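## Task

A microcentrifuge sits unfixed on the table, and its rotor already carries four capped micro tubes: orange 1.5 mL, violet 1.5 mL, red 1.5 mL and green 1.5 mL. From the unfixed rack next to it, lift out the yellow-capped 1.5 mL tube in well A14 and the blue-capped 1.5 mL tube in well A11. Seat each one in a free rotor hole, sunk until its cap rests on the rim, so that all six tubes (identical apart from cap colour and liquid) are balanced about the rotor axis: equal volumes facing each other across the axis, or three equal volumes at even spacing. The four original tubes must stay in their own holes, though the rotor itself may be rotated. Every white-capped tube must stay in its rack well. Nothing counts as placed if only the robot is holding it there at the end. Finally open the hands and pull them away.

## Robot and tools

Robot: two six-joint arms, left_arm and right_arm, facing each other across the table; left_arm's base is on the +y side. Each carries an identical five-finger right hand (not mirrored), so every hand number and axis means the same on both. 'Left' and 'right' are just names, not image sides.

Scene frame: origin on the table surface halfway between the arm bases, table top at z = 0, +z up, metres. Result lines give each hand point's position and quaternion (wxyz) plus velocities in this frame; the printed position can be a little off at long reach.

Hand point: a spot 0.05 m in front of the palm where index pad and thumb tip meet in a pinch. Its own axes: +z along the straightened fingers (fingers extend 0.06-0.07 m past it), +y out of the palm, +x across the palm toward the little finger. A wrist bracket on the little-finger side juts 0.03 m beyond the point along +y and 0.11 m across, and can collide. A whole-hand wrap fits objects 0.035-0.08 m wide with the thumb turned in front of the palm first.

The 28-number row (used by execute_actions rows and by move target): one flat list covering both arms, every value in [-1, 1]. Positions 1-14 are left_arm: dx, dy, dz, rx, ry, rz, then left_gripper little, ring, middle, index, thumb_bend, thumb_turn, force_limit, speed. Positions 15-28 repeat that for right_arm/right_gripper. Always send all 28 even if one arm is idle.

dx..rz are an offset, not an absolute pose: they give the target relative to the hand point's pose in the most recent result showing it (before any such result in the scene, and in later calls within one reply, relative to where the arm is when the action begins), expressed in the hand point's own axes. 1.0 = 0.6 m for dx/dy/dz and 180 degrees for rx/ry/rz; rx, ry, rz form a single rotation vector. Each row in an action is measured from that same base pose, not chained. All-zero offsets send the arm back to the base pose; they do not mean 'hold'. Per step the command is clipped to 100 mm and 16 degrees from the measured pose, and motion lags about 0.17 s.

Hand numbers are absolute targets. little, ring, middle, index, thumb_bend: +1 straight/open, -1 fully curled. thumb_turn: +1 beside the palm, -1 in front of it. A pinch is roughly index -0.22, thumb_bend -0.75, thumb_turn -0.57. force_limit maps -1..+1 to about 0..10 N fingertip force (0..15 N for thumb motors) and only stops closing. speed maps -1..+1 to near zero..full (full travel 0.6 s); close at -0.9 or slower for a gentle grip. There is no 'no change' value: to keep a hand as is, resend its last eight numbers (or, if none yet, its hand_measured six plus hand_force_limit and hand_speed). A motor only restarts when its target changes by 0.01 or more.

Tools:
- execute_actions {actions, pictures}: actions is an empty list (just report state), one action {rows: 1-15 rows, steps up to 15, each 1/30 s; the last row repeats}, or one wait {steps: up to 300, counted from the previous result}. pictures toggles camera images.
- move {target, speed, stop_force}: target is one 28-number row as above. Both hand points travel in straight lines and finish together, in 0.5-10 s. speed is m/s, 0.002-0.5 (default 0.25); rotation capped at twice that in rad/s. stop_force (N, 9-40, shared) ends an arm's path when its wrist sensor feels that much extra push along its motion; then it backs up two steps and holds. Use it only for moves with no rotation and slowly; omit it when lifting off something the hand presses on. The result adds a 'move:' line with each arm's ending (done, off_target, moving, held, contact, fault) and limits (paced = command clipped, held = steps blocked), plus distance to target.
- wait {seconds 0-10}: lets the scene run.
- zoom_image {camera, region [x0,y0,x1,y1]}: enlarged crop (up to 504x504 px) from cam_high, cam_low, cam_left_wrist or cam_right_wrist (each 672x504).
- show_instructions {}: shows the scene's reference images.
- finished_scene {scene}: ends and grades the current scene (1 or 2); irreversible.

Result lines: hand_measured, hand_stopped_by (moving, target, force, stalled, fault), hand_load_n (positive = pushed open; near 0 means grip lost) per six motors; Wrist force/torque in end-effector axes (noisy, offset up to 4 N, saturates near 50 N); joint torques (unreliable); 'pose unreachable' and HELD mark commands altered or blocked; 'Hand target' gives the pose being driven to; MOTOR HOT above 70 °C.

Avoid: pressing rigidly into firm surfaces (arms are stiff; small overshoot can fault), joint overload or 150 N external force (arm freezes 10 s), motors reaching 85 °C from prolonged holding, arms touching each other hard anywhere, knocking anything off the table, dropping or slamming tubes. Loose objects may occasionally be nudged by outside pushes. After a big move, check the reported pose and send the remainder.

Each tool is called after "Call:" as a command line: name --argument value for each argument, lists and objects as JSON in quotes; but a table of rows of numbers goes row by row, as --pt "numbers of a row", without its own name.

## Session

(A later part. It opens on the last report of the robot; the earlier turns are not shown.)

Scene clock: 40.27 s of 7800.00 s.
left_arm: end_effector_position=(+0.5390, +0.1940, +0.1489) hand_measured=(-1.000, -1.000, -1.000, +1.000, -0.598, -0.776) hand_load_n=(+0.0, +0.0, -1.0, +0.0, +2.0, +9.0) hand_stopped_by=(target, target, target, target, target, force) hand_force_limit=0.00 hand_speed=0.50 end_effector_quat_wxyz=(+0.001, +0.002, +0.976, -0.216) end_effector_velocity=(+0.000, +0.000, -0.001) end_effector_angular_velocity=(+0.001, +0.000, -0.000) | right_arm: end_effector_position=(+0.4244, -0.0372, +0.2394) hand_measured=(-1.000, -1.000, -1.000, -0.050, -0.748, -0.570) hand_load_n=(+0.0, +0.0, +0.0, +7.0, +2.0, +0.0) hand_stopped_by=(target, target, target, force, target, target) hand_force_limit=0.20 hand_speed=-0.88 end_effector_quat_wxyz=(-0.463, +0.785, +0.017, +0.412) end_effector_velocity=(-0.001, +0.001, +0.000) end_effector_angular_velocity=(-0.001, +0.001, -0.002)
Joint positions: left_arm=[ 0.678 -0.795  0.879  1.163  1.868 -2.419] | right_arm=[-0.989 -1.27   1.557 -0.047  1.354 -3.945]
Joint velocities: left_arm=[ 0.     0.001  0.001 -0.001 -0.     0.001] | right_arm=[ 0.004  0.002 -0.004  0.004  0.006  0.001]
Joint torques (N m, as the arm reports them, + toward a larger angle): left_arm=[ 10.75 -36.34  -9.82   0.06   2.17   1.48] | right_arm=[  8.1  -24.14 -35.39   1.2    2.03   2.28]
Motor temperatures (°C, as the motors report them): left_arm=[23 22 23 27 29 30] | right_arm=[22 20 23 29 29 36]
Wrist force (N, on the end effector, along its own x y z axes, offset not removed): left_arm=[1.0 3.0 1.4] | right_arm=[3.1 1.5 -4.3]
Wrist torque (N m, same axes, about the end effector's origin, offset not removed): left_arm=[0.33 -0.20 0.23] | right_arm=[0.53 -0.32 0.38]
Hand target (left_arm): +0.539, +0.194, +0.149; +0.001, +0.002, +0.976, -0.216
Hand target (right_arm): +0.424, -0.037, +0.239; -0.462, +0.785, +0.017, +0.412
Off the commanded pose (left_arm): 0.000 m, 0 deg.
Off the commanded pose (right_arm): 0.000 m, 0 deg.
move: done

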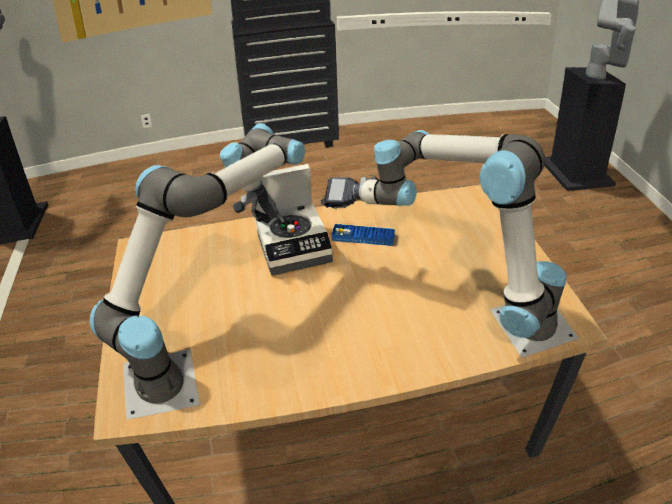

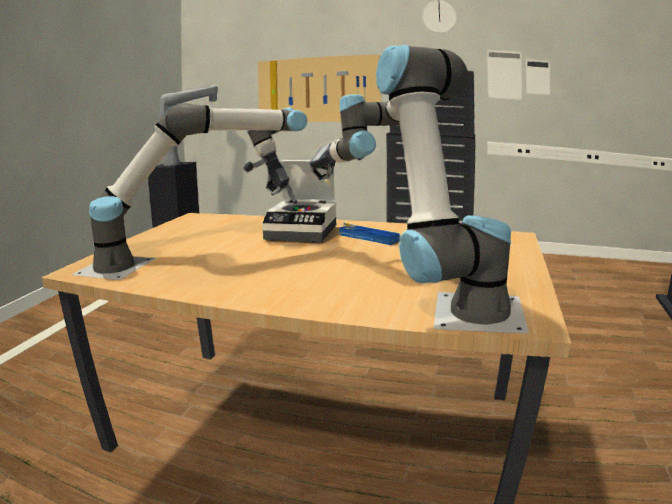

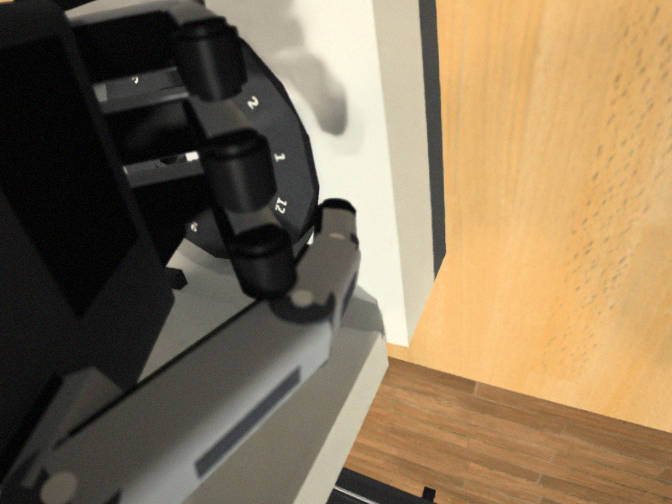

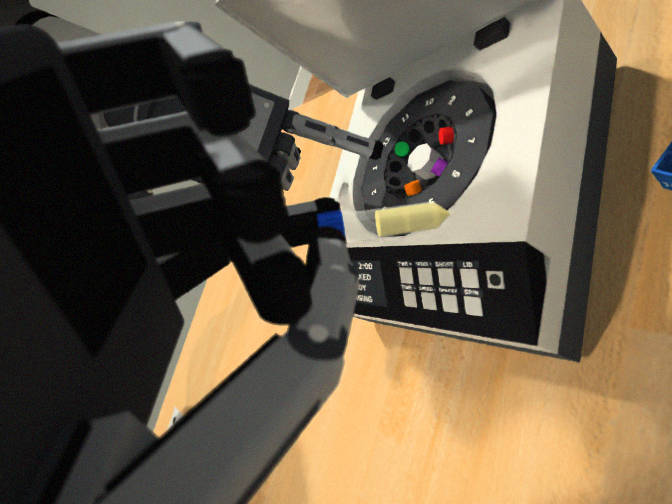

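Call:
move --target '[0.016,0.0085,0.018,0,0,0,-1,-1,-1,1,-0.6,-0.8,0,0.5, 0,0,0,0,0,0,-1,-1,-1,-0.25,-0.75,-0.57,0.2,-0.88]' --speed 0.03

Call:
zoom_image --camera "cam_right_wrist" --region '[320,60,520,240]'

Call:
zoom_image --camera "cam_high" --region '[250,185,330,250]'

Scene clock: 42.07 s of 7800.00 s.
left_arm: end_effector_position=(+0.5296, +0.1941, +0.1371) hand_measured=(-1.000, -1.000, -1.000, +1.000, -0.598, -0.776) hand_load_n=(+0.0, +0.0, -1.0, +0.0, +2.0, +9.0) hand_stopped_by=(target, target, target, target, target, force) hand_force_limit=0.00 hand_speed=0.50 end_effector_quat_wxyz=(+0.000, +0.002, +0.976, -0.216) end_effector_velocity=(-0.001, -0.000, -0.002) end_effector_angular_velocity=(+0.000, -0.000, +0.000) | right_arm: end_effector_position=(+0.4244, -0.0372, +0.2394) hand_measured=(-1.000, -1.000, -1.000, -0.050, -0.748, -0.570) hand_load_n=(+0.0, +0.0, +0.0, +7.0, +2.0, +0.0) hand_stopped_by=(target, target, target, force, target, target) hand_force_limit=0.20 hand_speed=-0.88 end_effector_quat_wxyz=(-0.463, +0.785, +0.017, +0.412) end_effector_velocity=(+0.001, -0.000, +0.001) end_effector_angular_velocity=(+0.001, -0.002, -0.001)
Joint positions: left_arm=[ 0.666 -0.815  0.945  1.115  1.864 -2.431] | right_arm=[-0.989 -1.27   1.557 -0.047  1.354 -3.945]
Joint velocities: left_arm=[-0.002 -0.002  0.009 -0.007 -0.001 -0.002] | right_arm=[-0.    -0.    -0.001 -0.001  0.001 -0.   ]
Joint torques (N m, as the arm reports them, + toward a larger angle): left_arm=[-10.34 -52.89 -11.32   0.46  -1.68  -1.75] | right_arm=[ -9.46 -36.93  -7.91  -3.39  -2.92  -0.16]
Motor temperatures (°C, as the motors report them): left_arm=[23 22 23 27 29 30] | right_arm=[22 20 23 29 29 36]
Wrist force (N, on the end effector, along its own x y z axes, offset not removed): left_arm=[1.2 3.5 2.3] | right_arm=[0.9 2.2 -2.7]
Wrist torque (N m, same axes, about the end effector's origin, offset not removed): left_arm=[0.32 -0.27 0.15] | right_arm=[0.47 -0.04 0.27]
Hand target (left_arm): +0.529, +0.194, +0.137; +0.001, +0.002, +0.976, -0.216
Hand target (right_arm): +0.424, -0.037, +0.239; -0.463, +0.785, +0.017, +0.412
Off the commanded pose (left_arm): 0.000 m, 0 deg.
Off the commanded pose (right_arm): 0.000 m, 0 deg.
move: done

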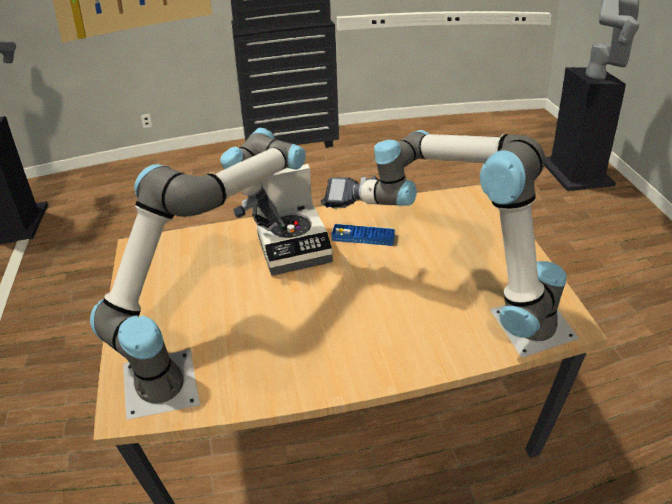

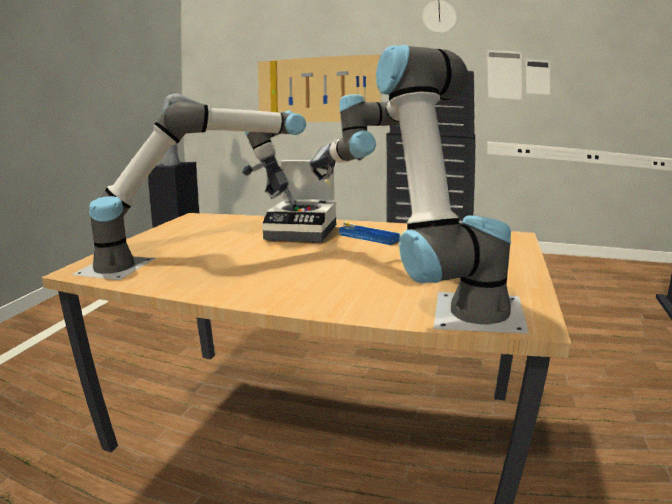

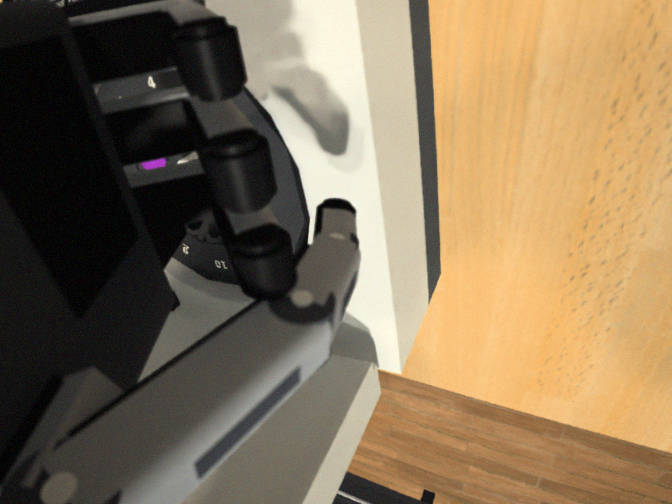

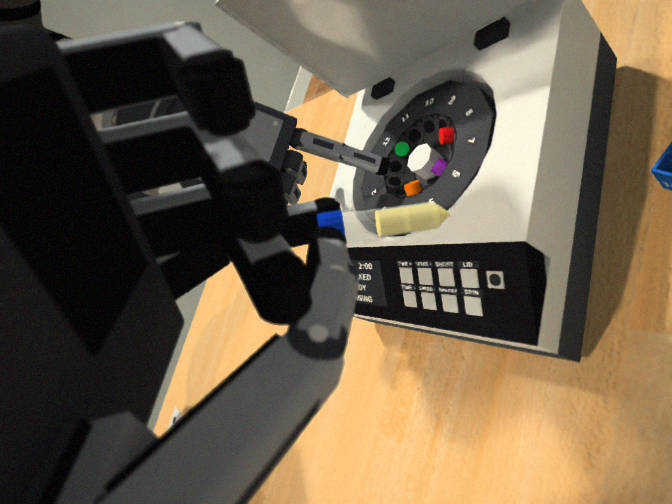

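Region (320, 60, 520, 240) of cam_right_wrist's 672x504 image, scaled by 2.520, with more detail than that image has; it fills the top 454 rows of this view, and the rest is white.

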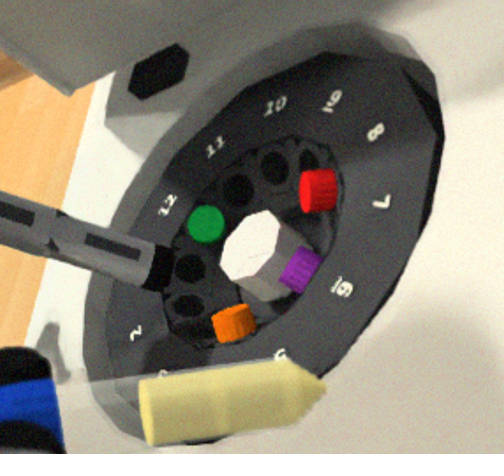

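Region (250, 185, 330, 250) of cam_high's 672x504 image, scaled by 6.300, with more detail than that image has; it fills the top 410 rows of this view, and the rest is white.

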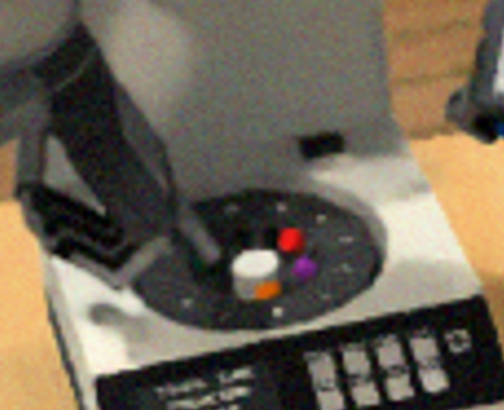

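Call:
move --target '[0,0.002,0.014,0,0,0,-1,-1,-1,1,-0.6,-0.8,0,0.5, 0,0,0,0,0,0,-1,-1,-1,-0.25,-0.75,-0.57,0.2,-0.88]' --speed 0.01 --stop_force 9

Call:
move --target '[-0.025,0,0,0,0,0,-1,-1,-1,1,-0.6,-0.8,0,0.5, 0,0,0,0,0,0,-1,-1,-1,-0.25,-0.75,-0.57,0.2,-0.88]' --speed 0.015 --stop_force 9

Call:
zoom_image --camera "cam_right_wrist" --region '[320,60,520,240]'

Call:
zoom_image --camera "cam_high" --region '[250,185,330,250]'

Scene clock: 44.33 s of 7800.00 s.
left_arm: end_effector_position=(+0.5296, +0.1917, +0.1291) hand_measured=(-1.000, -1.000, -1.000, +1.000, -0.598, -0.776) hand_load_n=(+0.0, +0.0, -1.0, +0.0, +2.0, +9.0) hand_stopped_by=(target, target, target, target, target, force) hand_force_limit=0.00 hand_speed=0.50 end_effector_quat_wxyz=(+0.000, +0.002, +0.976, -0.216) end_effector_velocity=(+0.000, -0.000, -0.002) end_effector_angular_velocity=(+0.000, +0.000, +0.001) | right_arm: end_effector_position=(+0.4244, -0.0372, +0.2394) hand_measured=(-1.000, -1.000, -1.000, -0.050, -0.748, -0.570) hand_load_n=(+0.0, +0.0, +0.0, +7.0, +2.0, +0.0) hand_stopped_by=(target, target, target, force, target, target) hand_force_limit=0.20 hand_speed=-0.88 end_effector_quat_wxyz=(-0.463, +0.785, +0.017, +0.412) end_effector_velocity=(-0.001, +0.000, -0.001) end_effector_angular_velocity=(-0.000, +0.001, +0.002)
Joint positions: left_arm=[ 0.664 -0.808  0.953  1.099  1.863 -2.433] | right_arm=[-0.989 -1.27   1.557 -0.047  1.354 -3.945]
Joint velocities: left_arm=[-0.     0.002  0.002 -0.004 -0.    -0.001] | right_arm=[ 0.001 -0.     0.001 -0.    -0.001 -0.   ]
Joint torques (N m, as the arm reports them, + toward a larger angle): left_arm=[-10.89 -37.49 -11.07  -0.04  -1.47  -1.92] | right_arm=[ -4.76 -32.37 -11.11  -3.15  -2.61   0.14]
Motor temperatures (°C, as the motors report them): left_arm=[23 22 23 27 29 30] | right_arm=[22 20 23 29 29 36]
Wrist force (N, on the end effector, along its own x y z axes, offset not removed): left_arm=[2.5 2.3 3.3] | right_arm=[2.2 1.8 1.5]
Wrist torque (N m, same axes, about the end effector's origin, offset not removed): left_arm=[0.17 -0.44 0.12] | right_arm=[0.21 -0.34 0.30]
Hand target (left_arm): +0.530, +0.192, +0.129; +0.000, +0.002, +0.976, -0.216
Hand target (right_arm): +0.424, -0.037, +0.239; -0.463, +0.785, +0.017, +0.412
Off the commanded pose (left_arm): 0.000 m, 0 deg.
Off the commanded pose (right_arm): 0.000 m, 0 deg.
move: done

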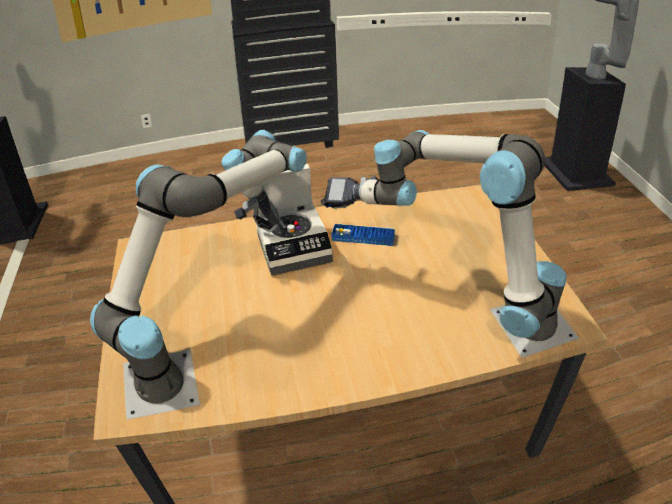

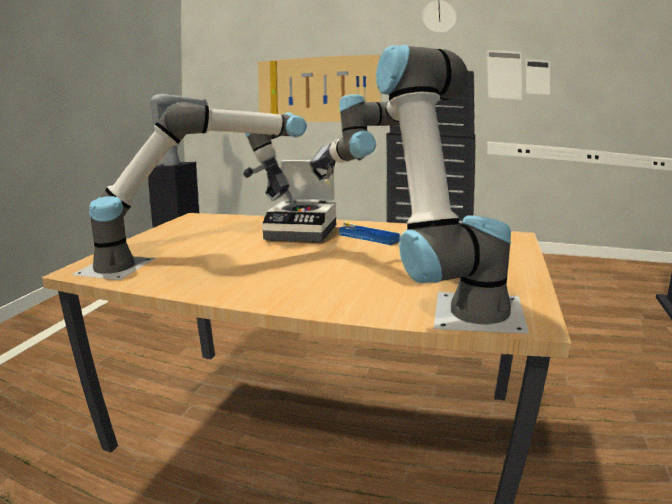

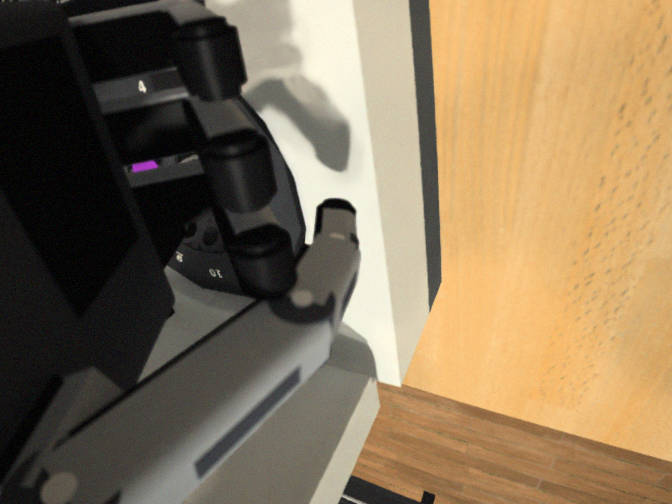

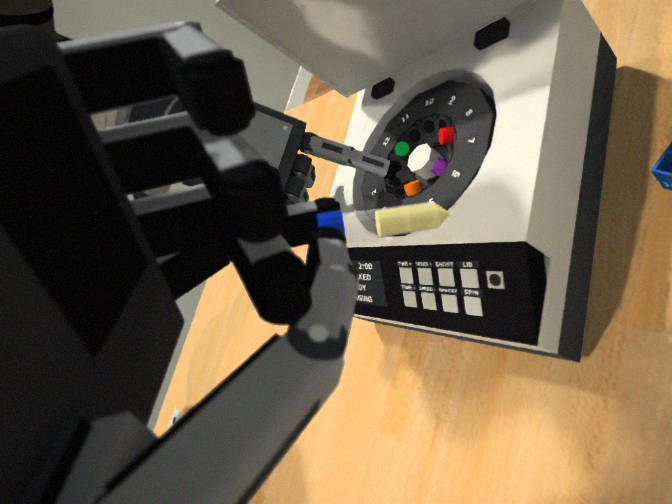

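Scene clock: 45.60 s of 7800.00 s.
left_arm: end_effector_position=(+0.5444, +0.1917, +0.1291) hand_measured=(-1.000, -1.000, -1.000, +1.000, -0.598, -0.776) hand_load_n=(+0.0, +0.0, -1.0, +0.0, +2.0, +9.0) hand_stopped_by=(target, target, target, target, target, force) hand_force_limit=0.00 hand_speed=0.50 end_effector_quat_wxyz=(+0.001, +0.002, +0.976, -0.216) end_effector_velocity=(+0.002, -0.000, +0.001) end_effector_angular_velocity=(+0.000, -0.000, -0.001) | right_arm: end_effector_position=(+0.4244, -0.0372, +0.2394) hand_measured=(-1.000, -1.000, -1.000, -0.050, -0.748, -0.570) hand_load_n=(+0.0, +0.0, +0.0, +7.0, +2.0, +0.0) hand_stopped_by=(target, target, target, force, target, target) hand_force_limit=0.20 hand_speed=-0.88 end_effector_quat_wxyz=(-0.463, +0.785, +0.017, +0.412) end_effector_velocity=(+0.000, +0.000, +0.001) end_effector_angular_velocity=(+0.001, -0.001, -0.000)
Joint positions: left_arm=[ 0.682 -0.771  0.888  1.132  1.869 -2.416] | right_arm=[-0.989 -1.27   1.557 -0.047  1.354 -3.945]
Joint velocities: left_arm=[ 0.002  0.004 -0.01   0.007  0.001  0.003] | right_arm=[ 0.     0.    -0.001 -0.     0.001  0.   ]
Joint torques (N m, as the arm reports them, + toward a larger angle): left_arm=[ 10.72 -37.77 -27.99   3.     2.54   1.73] | right_arm=[ -6.56 -31.75 -10.8   -3.16  -2.48   0.29]
Motor temperatures (°C, as the motors report them): left_arm=[23 22 23 27 29 30] | right_arm=[22 20 23 29 29 36]
Wrist force (N, on the end effector, along its own x y z axes, offset not removed): left_arm=[1.2 0.3 1.5] | right_arm=[2.1 3.4 -6.9]
Wrist torque (N m, same axes, about the end effector's origin, offset not removed): left_arm=[-0.01 -0.24 0.03] | right_arm=[0.94 -0.06 0.38]
Hand target (left_arm): +0.545, +0.192, +0.129; +0.001, +0.002, +0.976, -0.216
Hand target (right_arm): +0.424, -0.037, +0.239; -0.463, +0.785, +0.017, +0.412
Off the commanded pose (left_arm): 0.000 m, 0 deg.
Off the commanded pose (right_arm): 0.000 m, 0 deg.
move: done

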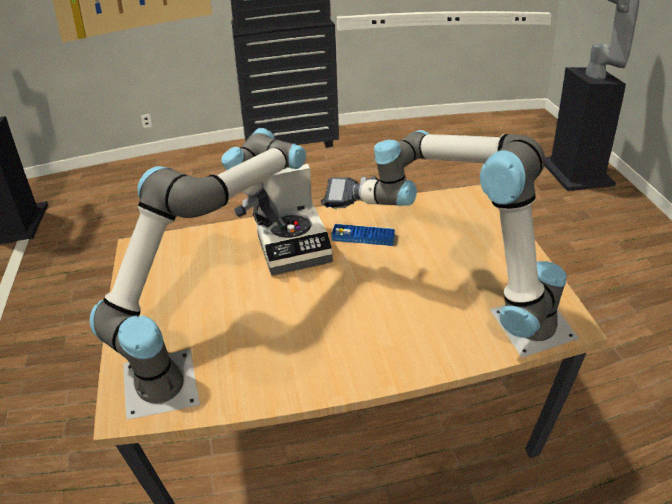

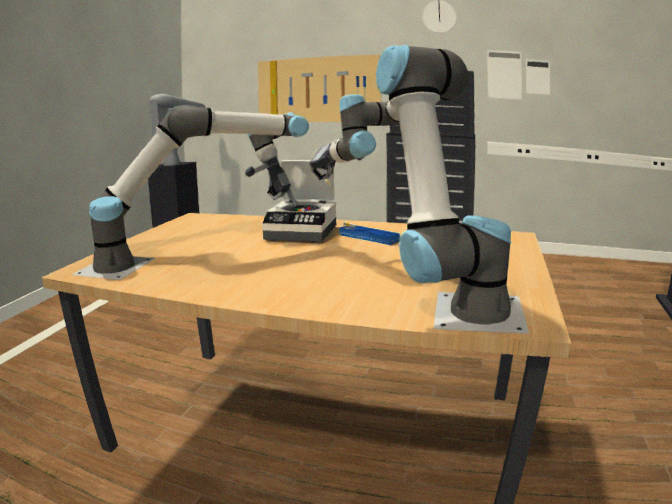

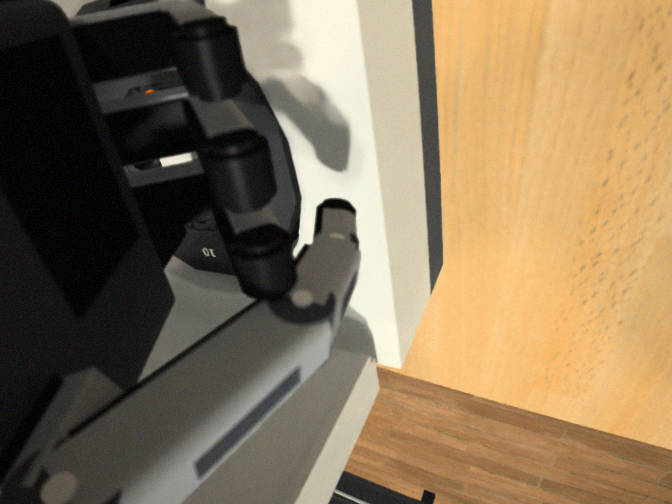

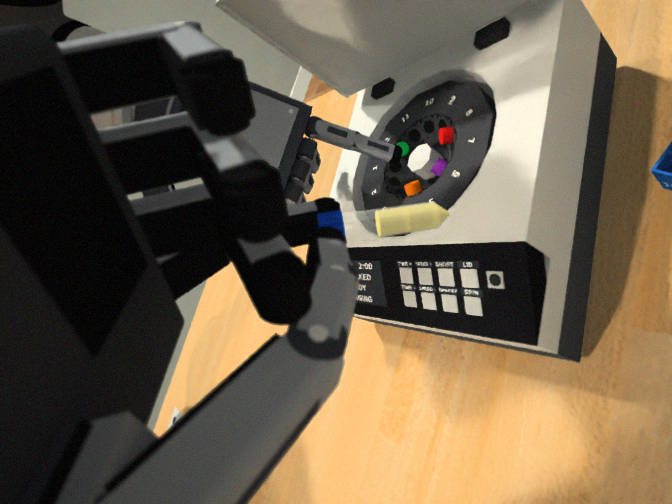

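Region (320, 60, 520, 240) of cam_right_wrist's 672x504 image, scaled by 2.520, with more detail than that image has; it fills the top 454 rows of this view, and the rest is white.

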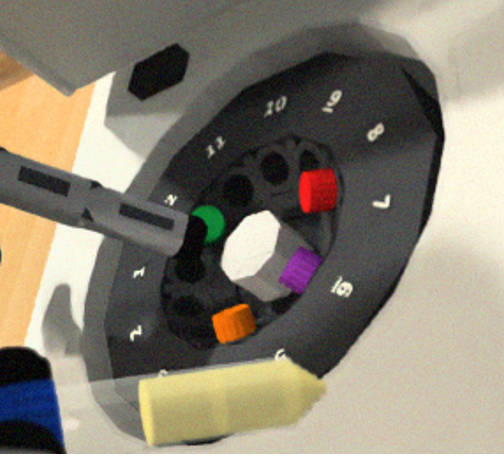

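Region (250, 185, 330, 250) of cam_high's 672x504 image, scaled by 6.300, with more detail than that image has; it fills the top 410 rows of this view, and the rest is white.

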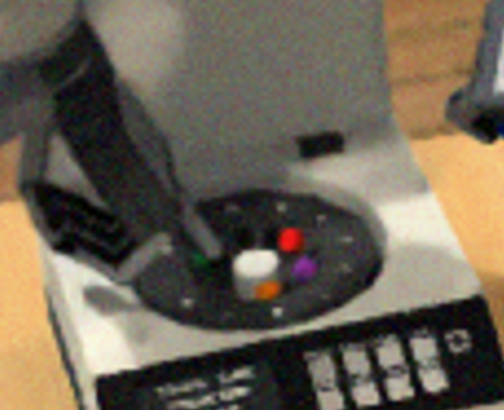

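Call:
move --target '[0.018,0,0,0,0,0,-1,-1,-1,1,-0.6,-0.8,0,0.5, 0,0,0,0,0,0,-1,-1,-1,-0.25,-0.75,-0.57,0.2,-0.88]' --speed 0.03

Call:
move --target '[0,0.011,0.0115,0,0,0,-1,-1,-1,1,-0.6,-0.8,0,0.5, 0,0,0,0,0,0,-1,-1,-1,-0.25,-0.75,-0.57,0.2,-0.88]' --speed 0.008 --stop_force 9

Call:
zoom_image --camera "cam_right_wrist" --region '[320,60,520,240]'

Call:
zoom_image --camera "cam_high" --region '[250,185,330,250]'

Scene clock: 47.40 s of 7800.00 s.
left_arm: end_effector_position=(+0.5338, +0.1917, +0.1291) hand_measured=(-1.000, -1.000, -1.000, +1.000, -0.598, -0.776) hand_load_n=(+0.0, +0.0, -1.0, +0.0, +2.0, +9.0) hand_stopped_by=(target, target, target, target, target, force) hand_force_limit=0.00 hand_speed=0.50 end_effector_quat_wxyz=(+0.000, +0.002, +0.976, -0.216) end_effector_velocity=(-0.002, -0.000, -0.000) end_effector_angular_velocity=(-0.001, -0.001, -0.000) | right_arm: end_effector_position=(+0.4244, -0.0372, +0.2394) hand_measured=(-1.000, -1.000, -1.000, -0.050, -0.748, -0.570) hand_load_n=(+0.0, +0.0, +0.0, +7.0, +2.0, +0.0) hand_stopped_by=(target, target, target, force, target, target) hand_force_limit=0.20 hand_speed=-0.88 end_effector_quat_wxyz=(-0.463, +0.785, +0.017, +0.412) end_effector_velocity=(-0.000, -0.000, -0.000) end_effector_angular_velocity=(-0.000, +0.000, -0.000)
Joint positions: left_arm=[ 0.669 -0.798  0.935  1.108  1.865 -2.428] | right_arm=[-0.989 -1.27   1.557 -0.047  1.354 -3.945]
Joint velocities: left_arm=[-0.003 -0.006  0.01  -0.006 -0.001 -0.003] | right_arm=[0. 0. 0. 0. 0. 0.]
Joint torques (N m, as the arm reports them, + toward a larger angle): left_arm=[-12.12 -52.62 -11.35   0.35  -1.74  -1.9 ] | right_arm=[ -6.15 -31.71 -11.1   -3.1   -2.4    0.27]
Motor temperatures (°C, as the motors report them): left_arm=[23 22 23 27 29 30] | right_arm=[22 20 23 29 29 36]
Wrist force (N, on the end effector, along its own x y z axes, offset not removed): left_arm=[-0.1 2.5 0.3] | right_arm=[1.6 4.1 1.7]
Wrist torque (N m, same axes, about the end effector's origin, offset not removed): left_arm=[0.36 0.00 -0.02] | right_arm=[0.56 -0.30 0.44]
Hand target (left_arm): +0.534, +0.192, +0.129; +0.001, +0.002, +0.976, -0.216
Hand target (right_arm): +0.424, -0.037, +0.239; -0.463, +0.785, +0.017, +0.412
Off the commanded pose (left_arm): 0.000 m, 0 deg.
Off the commanded pose (right_arm): 0.000 m, 0 deg.
move: done

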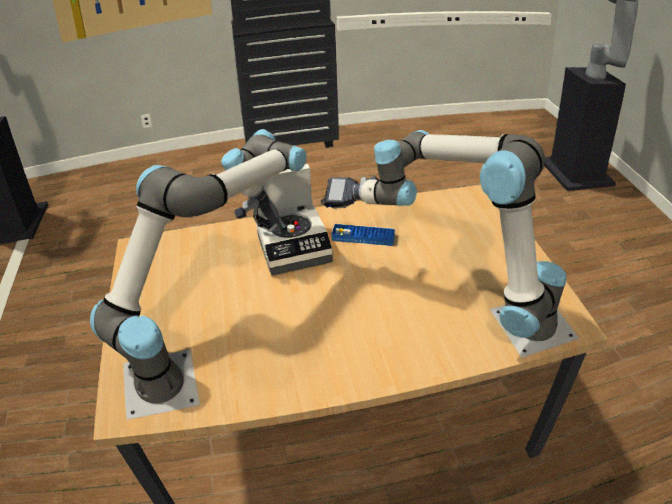

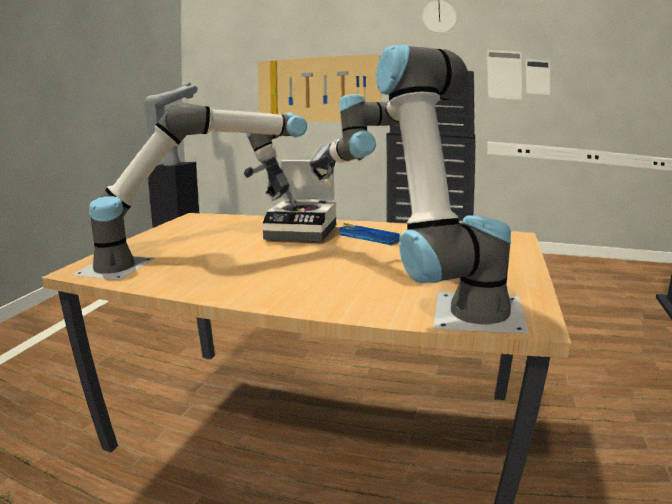

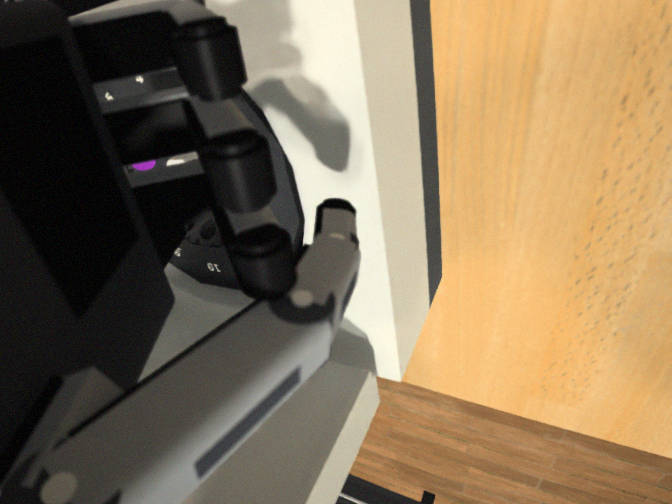

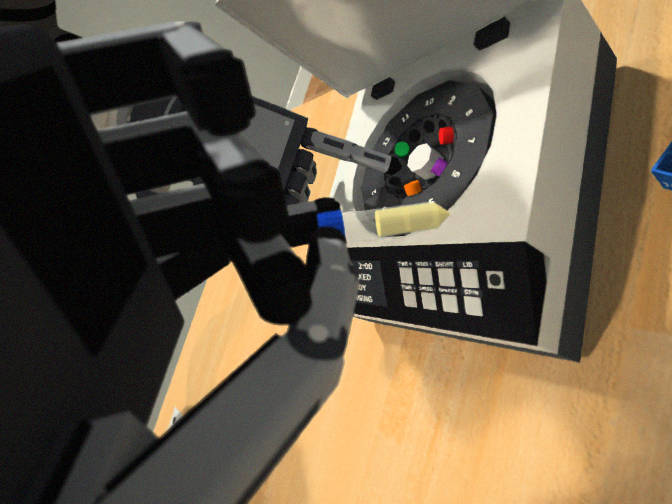

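Scene clock: 48.80 s of 7800.00 s.
left_arm: end_effector_position=(+0.5338, +0.1947, +0.1202) hand_measured=(-1.000, -1.000, -1.000, +1.000, -0.598, -0.776) hand_load_n=(+0.0, +0.0, -1.0, +0.0, +2.0, +9.0) hand_stopped_by=(target, target, target, target, target, force) hand_force_limit=0.00 hand_speed=0.50 end_effector_quat_wxyz=(+0.000, +0.002, +0.976, -0.216) end_effector_velocity=(+0.000, +0.001, -0.002) end_effector_angular_velocity=(-0.000, -0.000, +0.000) | right_arm: end_effector_position=(+0.4244, -0.0372, +0.2394) hand_measured=(-1.000, -1.000, -1.000, -0.050, -0.748, -0.570) hand_load_n=(+0.0, +0.0, +0.0, +7.0, +2.0, +0.0) hand_stopped_by=(target, target, target, force, target, target) hand_force_limit=0.20 hand_speed=-0.88 end_effector_quat_wxyz=(-0.463, +0.785, +0.017, +0.412) end_effector_velocity=(+0.000, +0.000, +0.000) end_effector_angular_velocity=(-0.000, -0.000, -0.001)
Joint positions: left_arm=[ 0.672 -0.799  0.96   1.085  1.866 -2.425] | right_arm=[-0.989 -1.27   1.557 -0.047  1.354 -3.945]
Joint velocities: left_arm=[ 0.001  0.     0.004 -0.005  0.     0.001] | right_arm=[ 0.     0.    -0.001  0.001  0.001 -0.   ]
Joint torques (N m, as the arm reports them, + toward a larger angle): left_arm=[  9.61 -52.01 -10.78   0.81   2.1    1.98] | right_arm=[ -5.48 -32.52 -10.67  -3.03  -2.5    0.38]
Motor temperatures (°C, as the motors report them): left_arm=[23 22 23 27 29 30] | right_arm=[22 20 23 29 29 36]
Wrist force (N, on the end effector, along its own x y z axes, offset not removed): left_arm=[0.6 1.5 1.4] | right_arm=[1.2 0.7 -2.9]
Wrist torque (N m, same axes, about the end effector's origin, offset not removed): left_arm=[0.50 -0.16 0.08] | right_arm=[0.31 -0.15 0.25]
Hand target (left_arm): +0.534, +0.195, +0.120; +0.000, +0.002, +0.976, -0.216
Hand target (right_arm): +0.424, -0.037, +0.239; -0.463, +0.785, +0.017, +0.412
Off the commanded pose (left_arm): 0.000 m, 0 deg.
Off the commanded pose (right_arm): 0.000 m, 0 deg.
move: done

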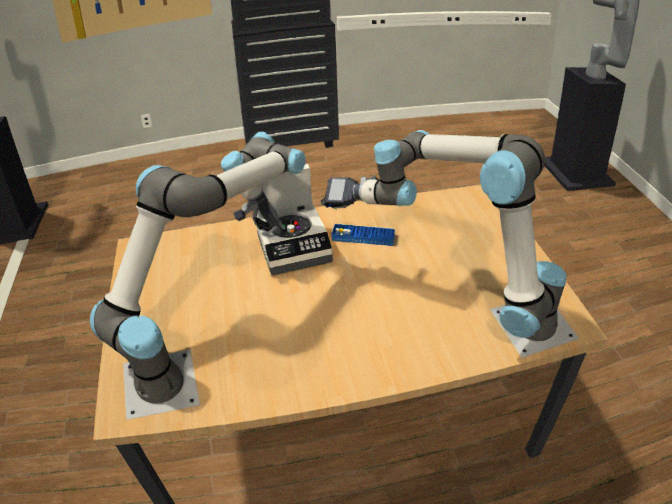

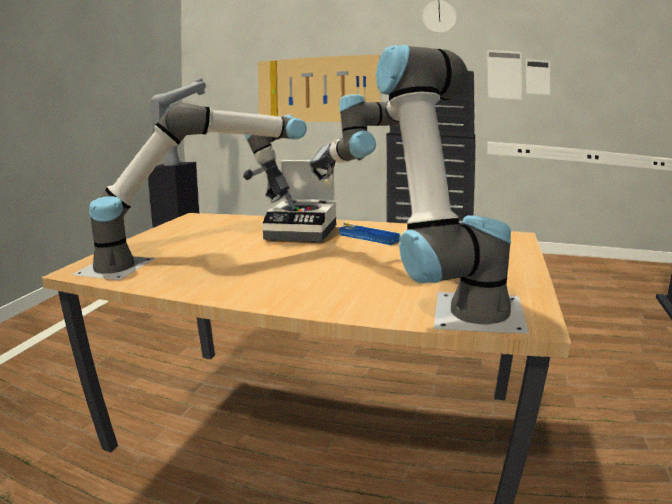

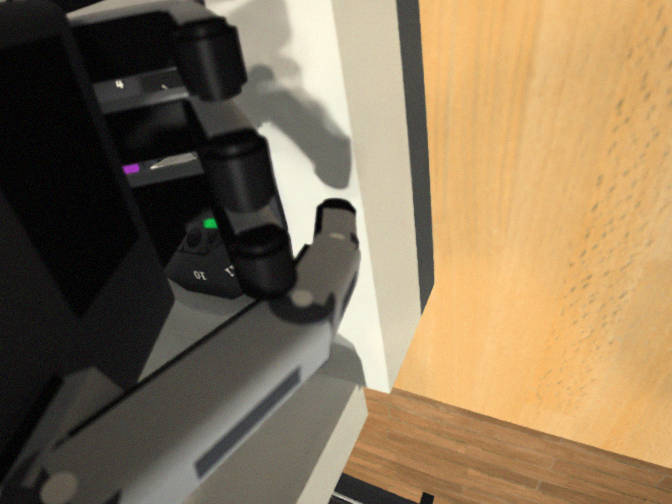

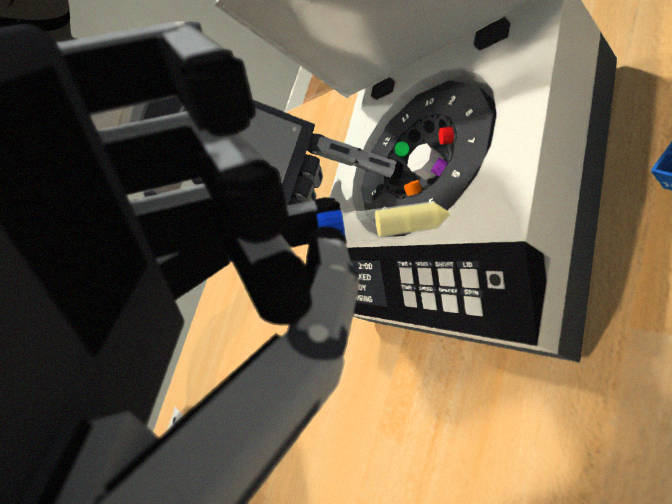

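Region (320, 60, 520, 240) of cam_right_wrist's 672x504 image, scaled by 2.520, with more detail than that image has; it fills the top 454 rows of this view, and the rest is white.

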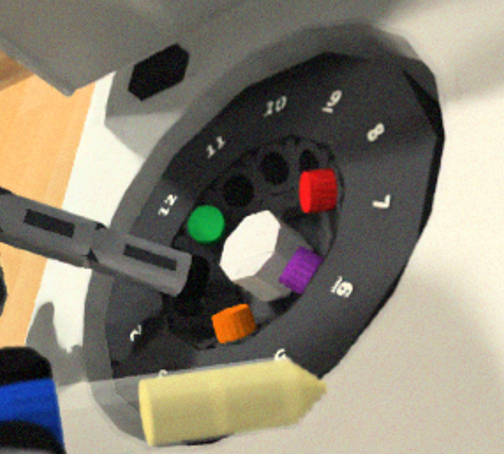

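Region (250, 185, 330, 250) of cam_high's 672x504 image, scaled by 6.300, with more detail than that image has; it fills the top 410 rows of this view, and the rest is white.

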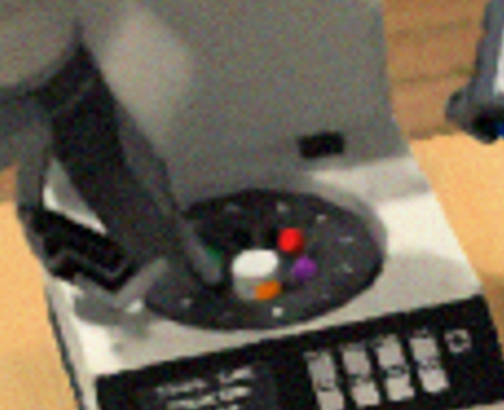

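Call:
move --target '[-0.025,-0.0015,0.0007,0,0,0,-1,-1,-1,1,-0.6,-0.8,0,0.5, 0,0,0,0,0,0,-1,-1,-1,-0.25,-0.75,-0.57,0.2,-0.88]' --speed 0.012 --stop_force 9

Call:
zoom_image --camera "cam_right_wrist" --region '[320,60,520,240]'

Scene clock: 50.90 s of 7800.00 s.
left_arm: end_effector_position=(+0.5486, +0.1937, +0.1203) hand_measured=(-1.000, -1.000, -1.000, +1.000, -0.598, -0.776) hand_load_n=(+0.0, +0.0, -1.0, +0.0, +2.0, +9.0) hand_stopped_by=(target, target, target, target, target, force) hand_force_limit=0.00 hand_speed=0.50 end_effector_quat_wxyz=(+0.001, +0.002, +0.976, -0.216) end_effector_velocity=(+0.002, -0.000, -0.000) end_effector_angular_velocity=(+0.000, +0.001, -0.001) | right_arm: end_effector_position=(+0.4244, -0.0372, +0.2394) hand_measured=(-1.000, -1.000, -1.000, -0.050, -0.748, -0.570) hand_load_n=(+0.0, +0.0, +0.0, +7.0, +2.0, +0.0) hand_stopped_by=(target, target, target, force, target, target) hand_force_limit=0.20 hand_speed=-0.88 end_effector_quat_wxyz=(-0.463, +0.785, +0.017, +0.412) end_effector_velocity=(+0.000, -0.000, +0.000) end_effector_angular_velocity=(+0.000, -0.001, -0.001)
Joint positions: left_arm=[ 0.689 -0.76   0.891  1.119  1.872 -2.408] | right_arm=[-0.989 -1.27   1.557 -0.047  1.354 -3.945]
Joint velocities: left_arm=[ 0.003  0.007 -0.012  0.007  0.001  0.003] | right_arm=[-0.     0.    -0.001 -0.001  0.001 -0.   ]
Joint torques (N m, as the arm reports them, + toward a larger angle): left_arm=[  9.83 -39.11 -27.72   3.12   2.21   1.65] | right_arm=[ -5.24 -31.92 -11.56  -3.09  -2.5    0.22]
Motor temperatures (°C, as the motors report them): left_arm=[23 22 23 27 29 30] | right_arm=[22 20 23 29 29 36]
Wrist force (N, on the end effector, along its own x y z axes, offset not removed): left_arm=[1.1 1.0 0.0] | right_arm=[2.6 2.2 -0.6]
Wrist torque (N m, same axes, about the end effector's origin, offset not removed): left_arm=[0.24 -0.03 0.06] | right_arm=[0.34 -0.32 0.37]
Hand target (left_arm): +0.549, +0.194, +0.120; +0.000, +0.002, +0.976, -0.216
Hand target (right_arm): +0.424, -0.037, +0.239; -0.463, +0.785, +0.017, +0.412
Off the commanded pose (left_arm): 0.000 m, 0 deg.
Off the commanded pose (right_arm): 0.000 m, 0 deg.
move: done

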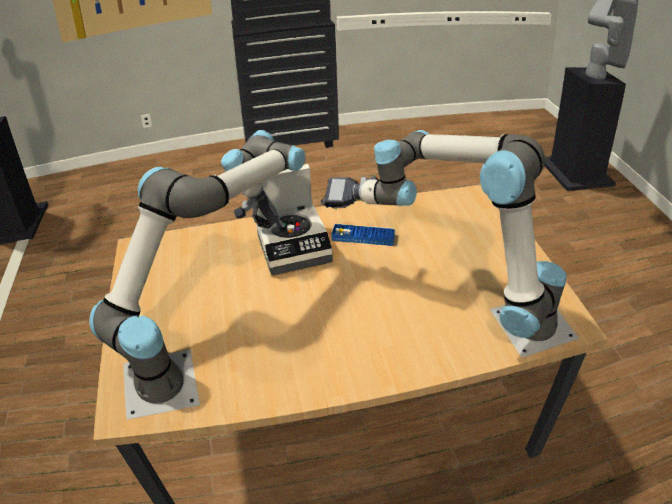

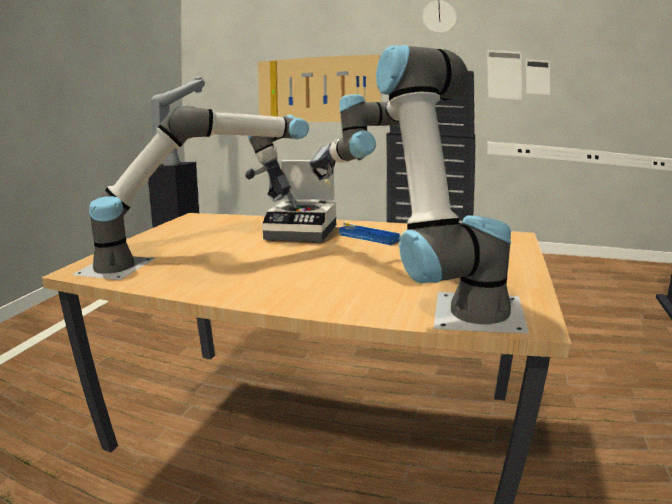

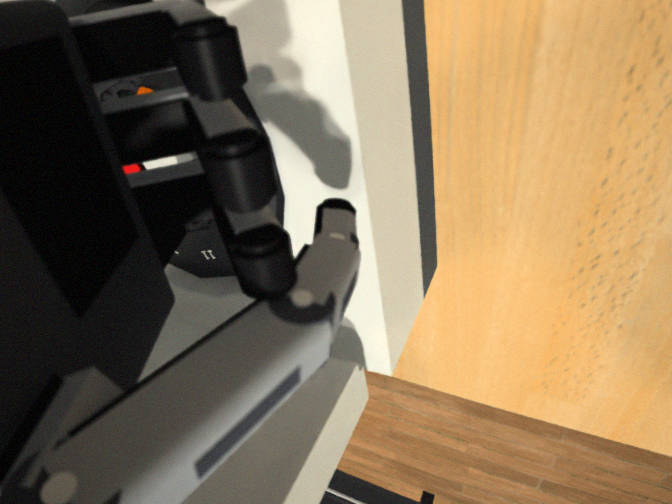

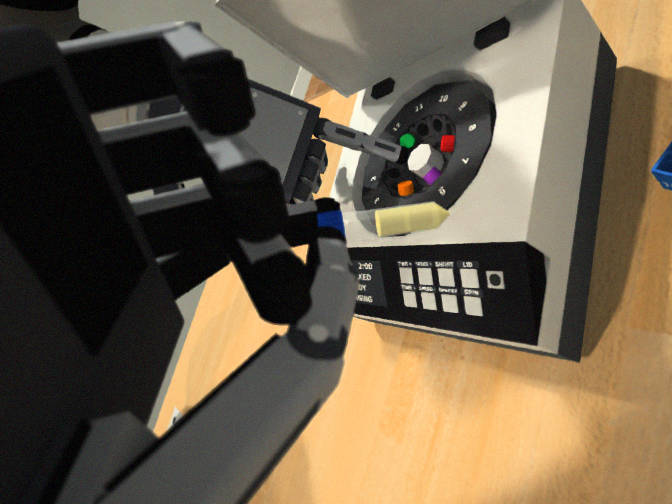

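Region (320, 60, 520, 240) of cam_right_wrist's 672x504 image, scaled by 2.520, with more detail than that image has; it fills the top 454 rows of this view, and the rest is white.

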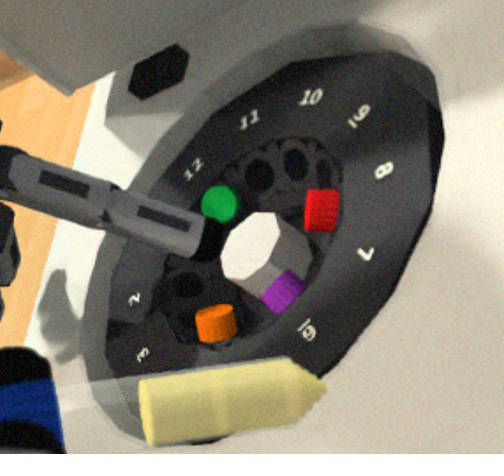

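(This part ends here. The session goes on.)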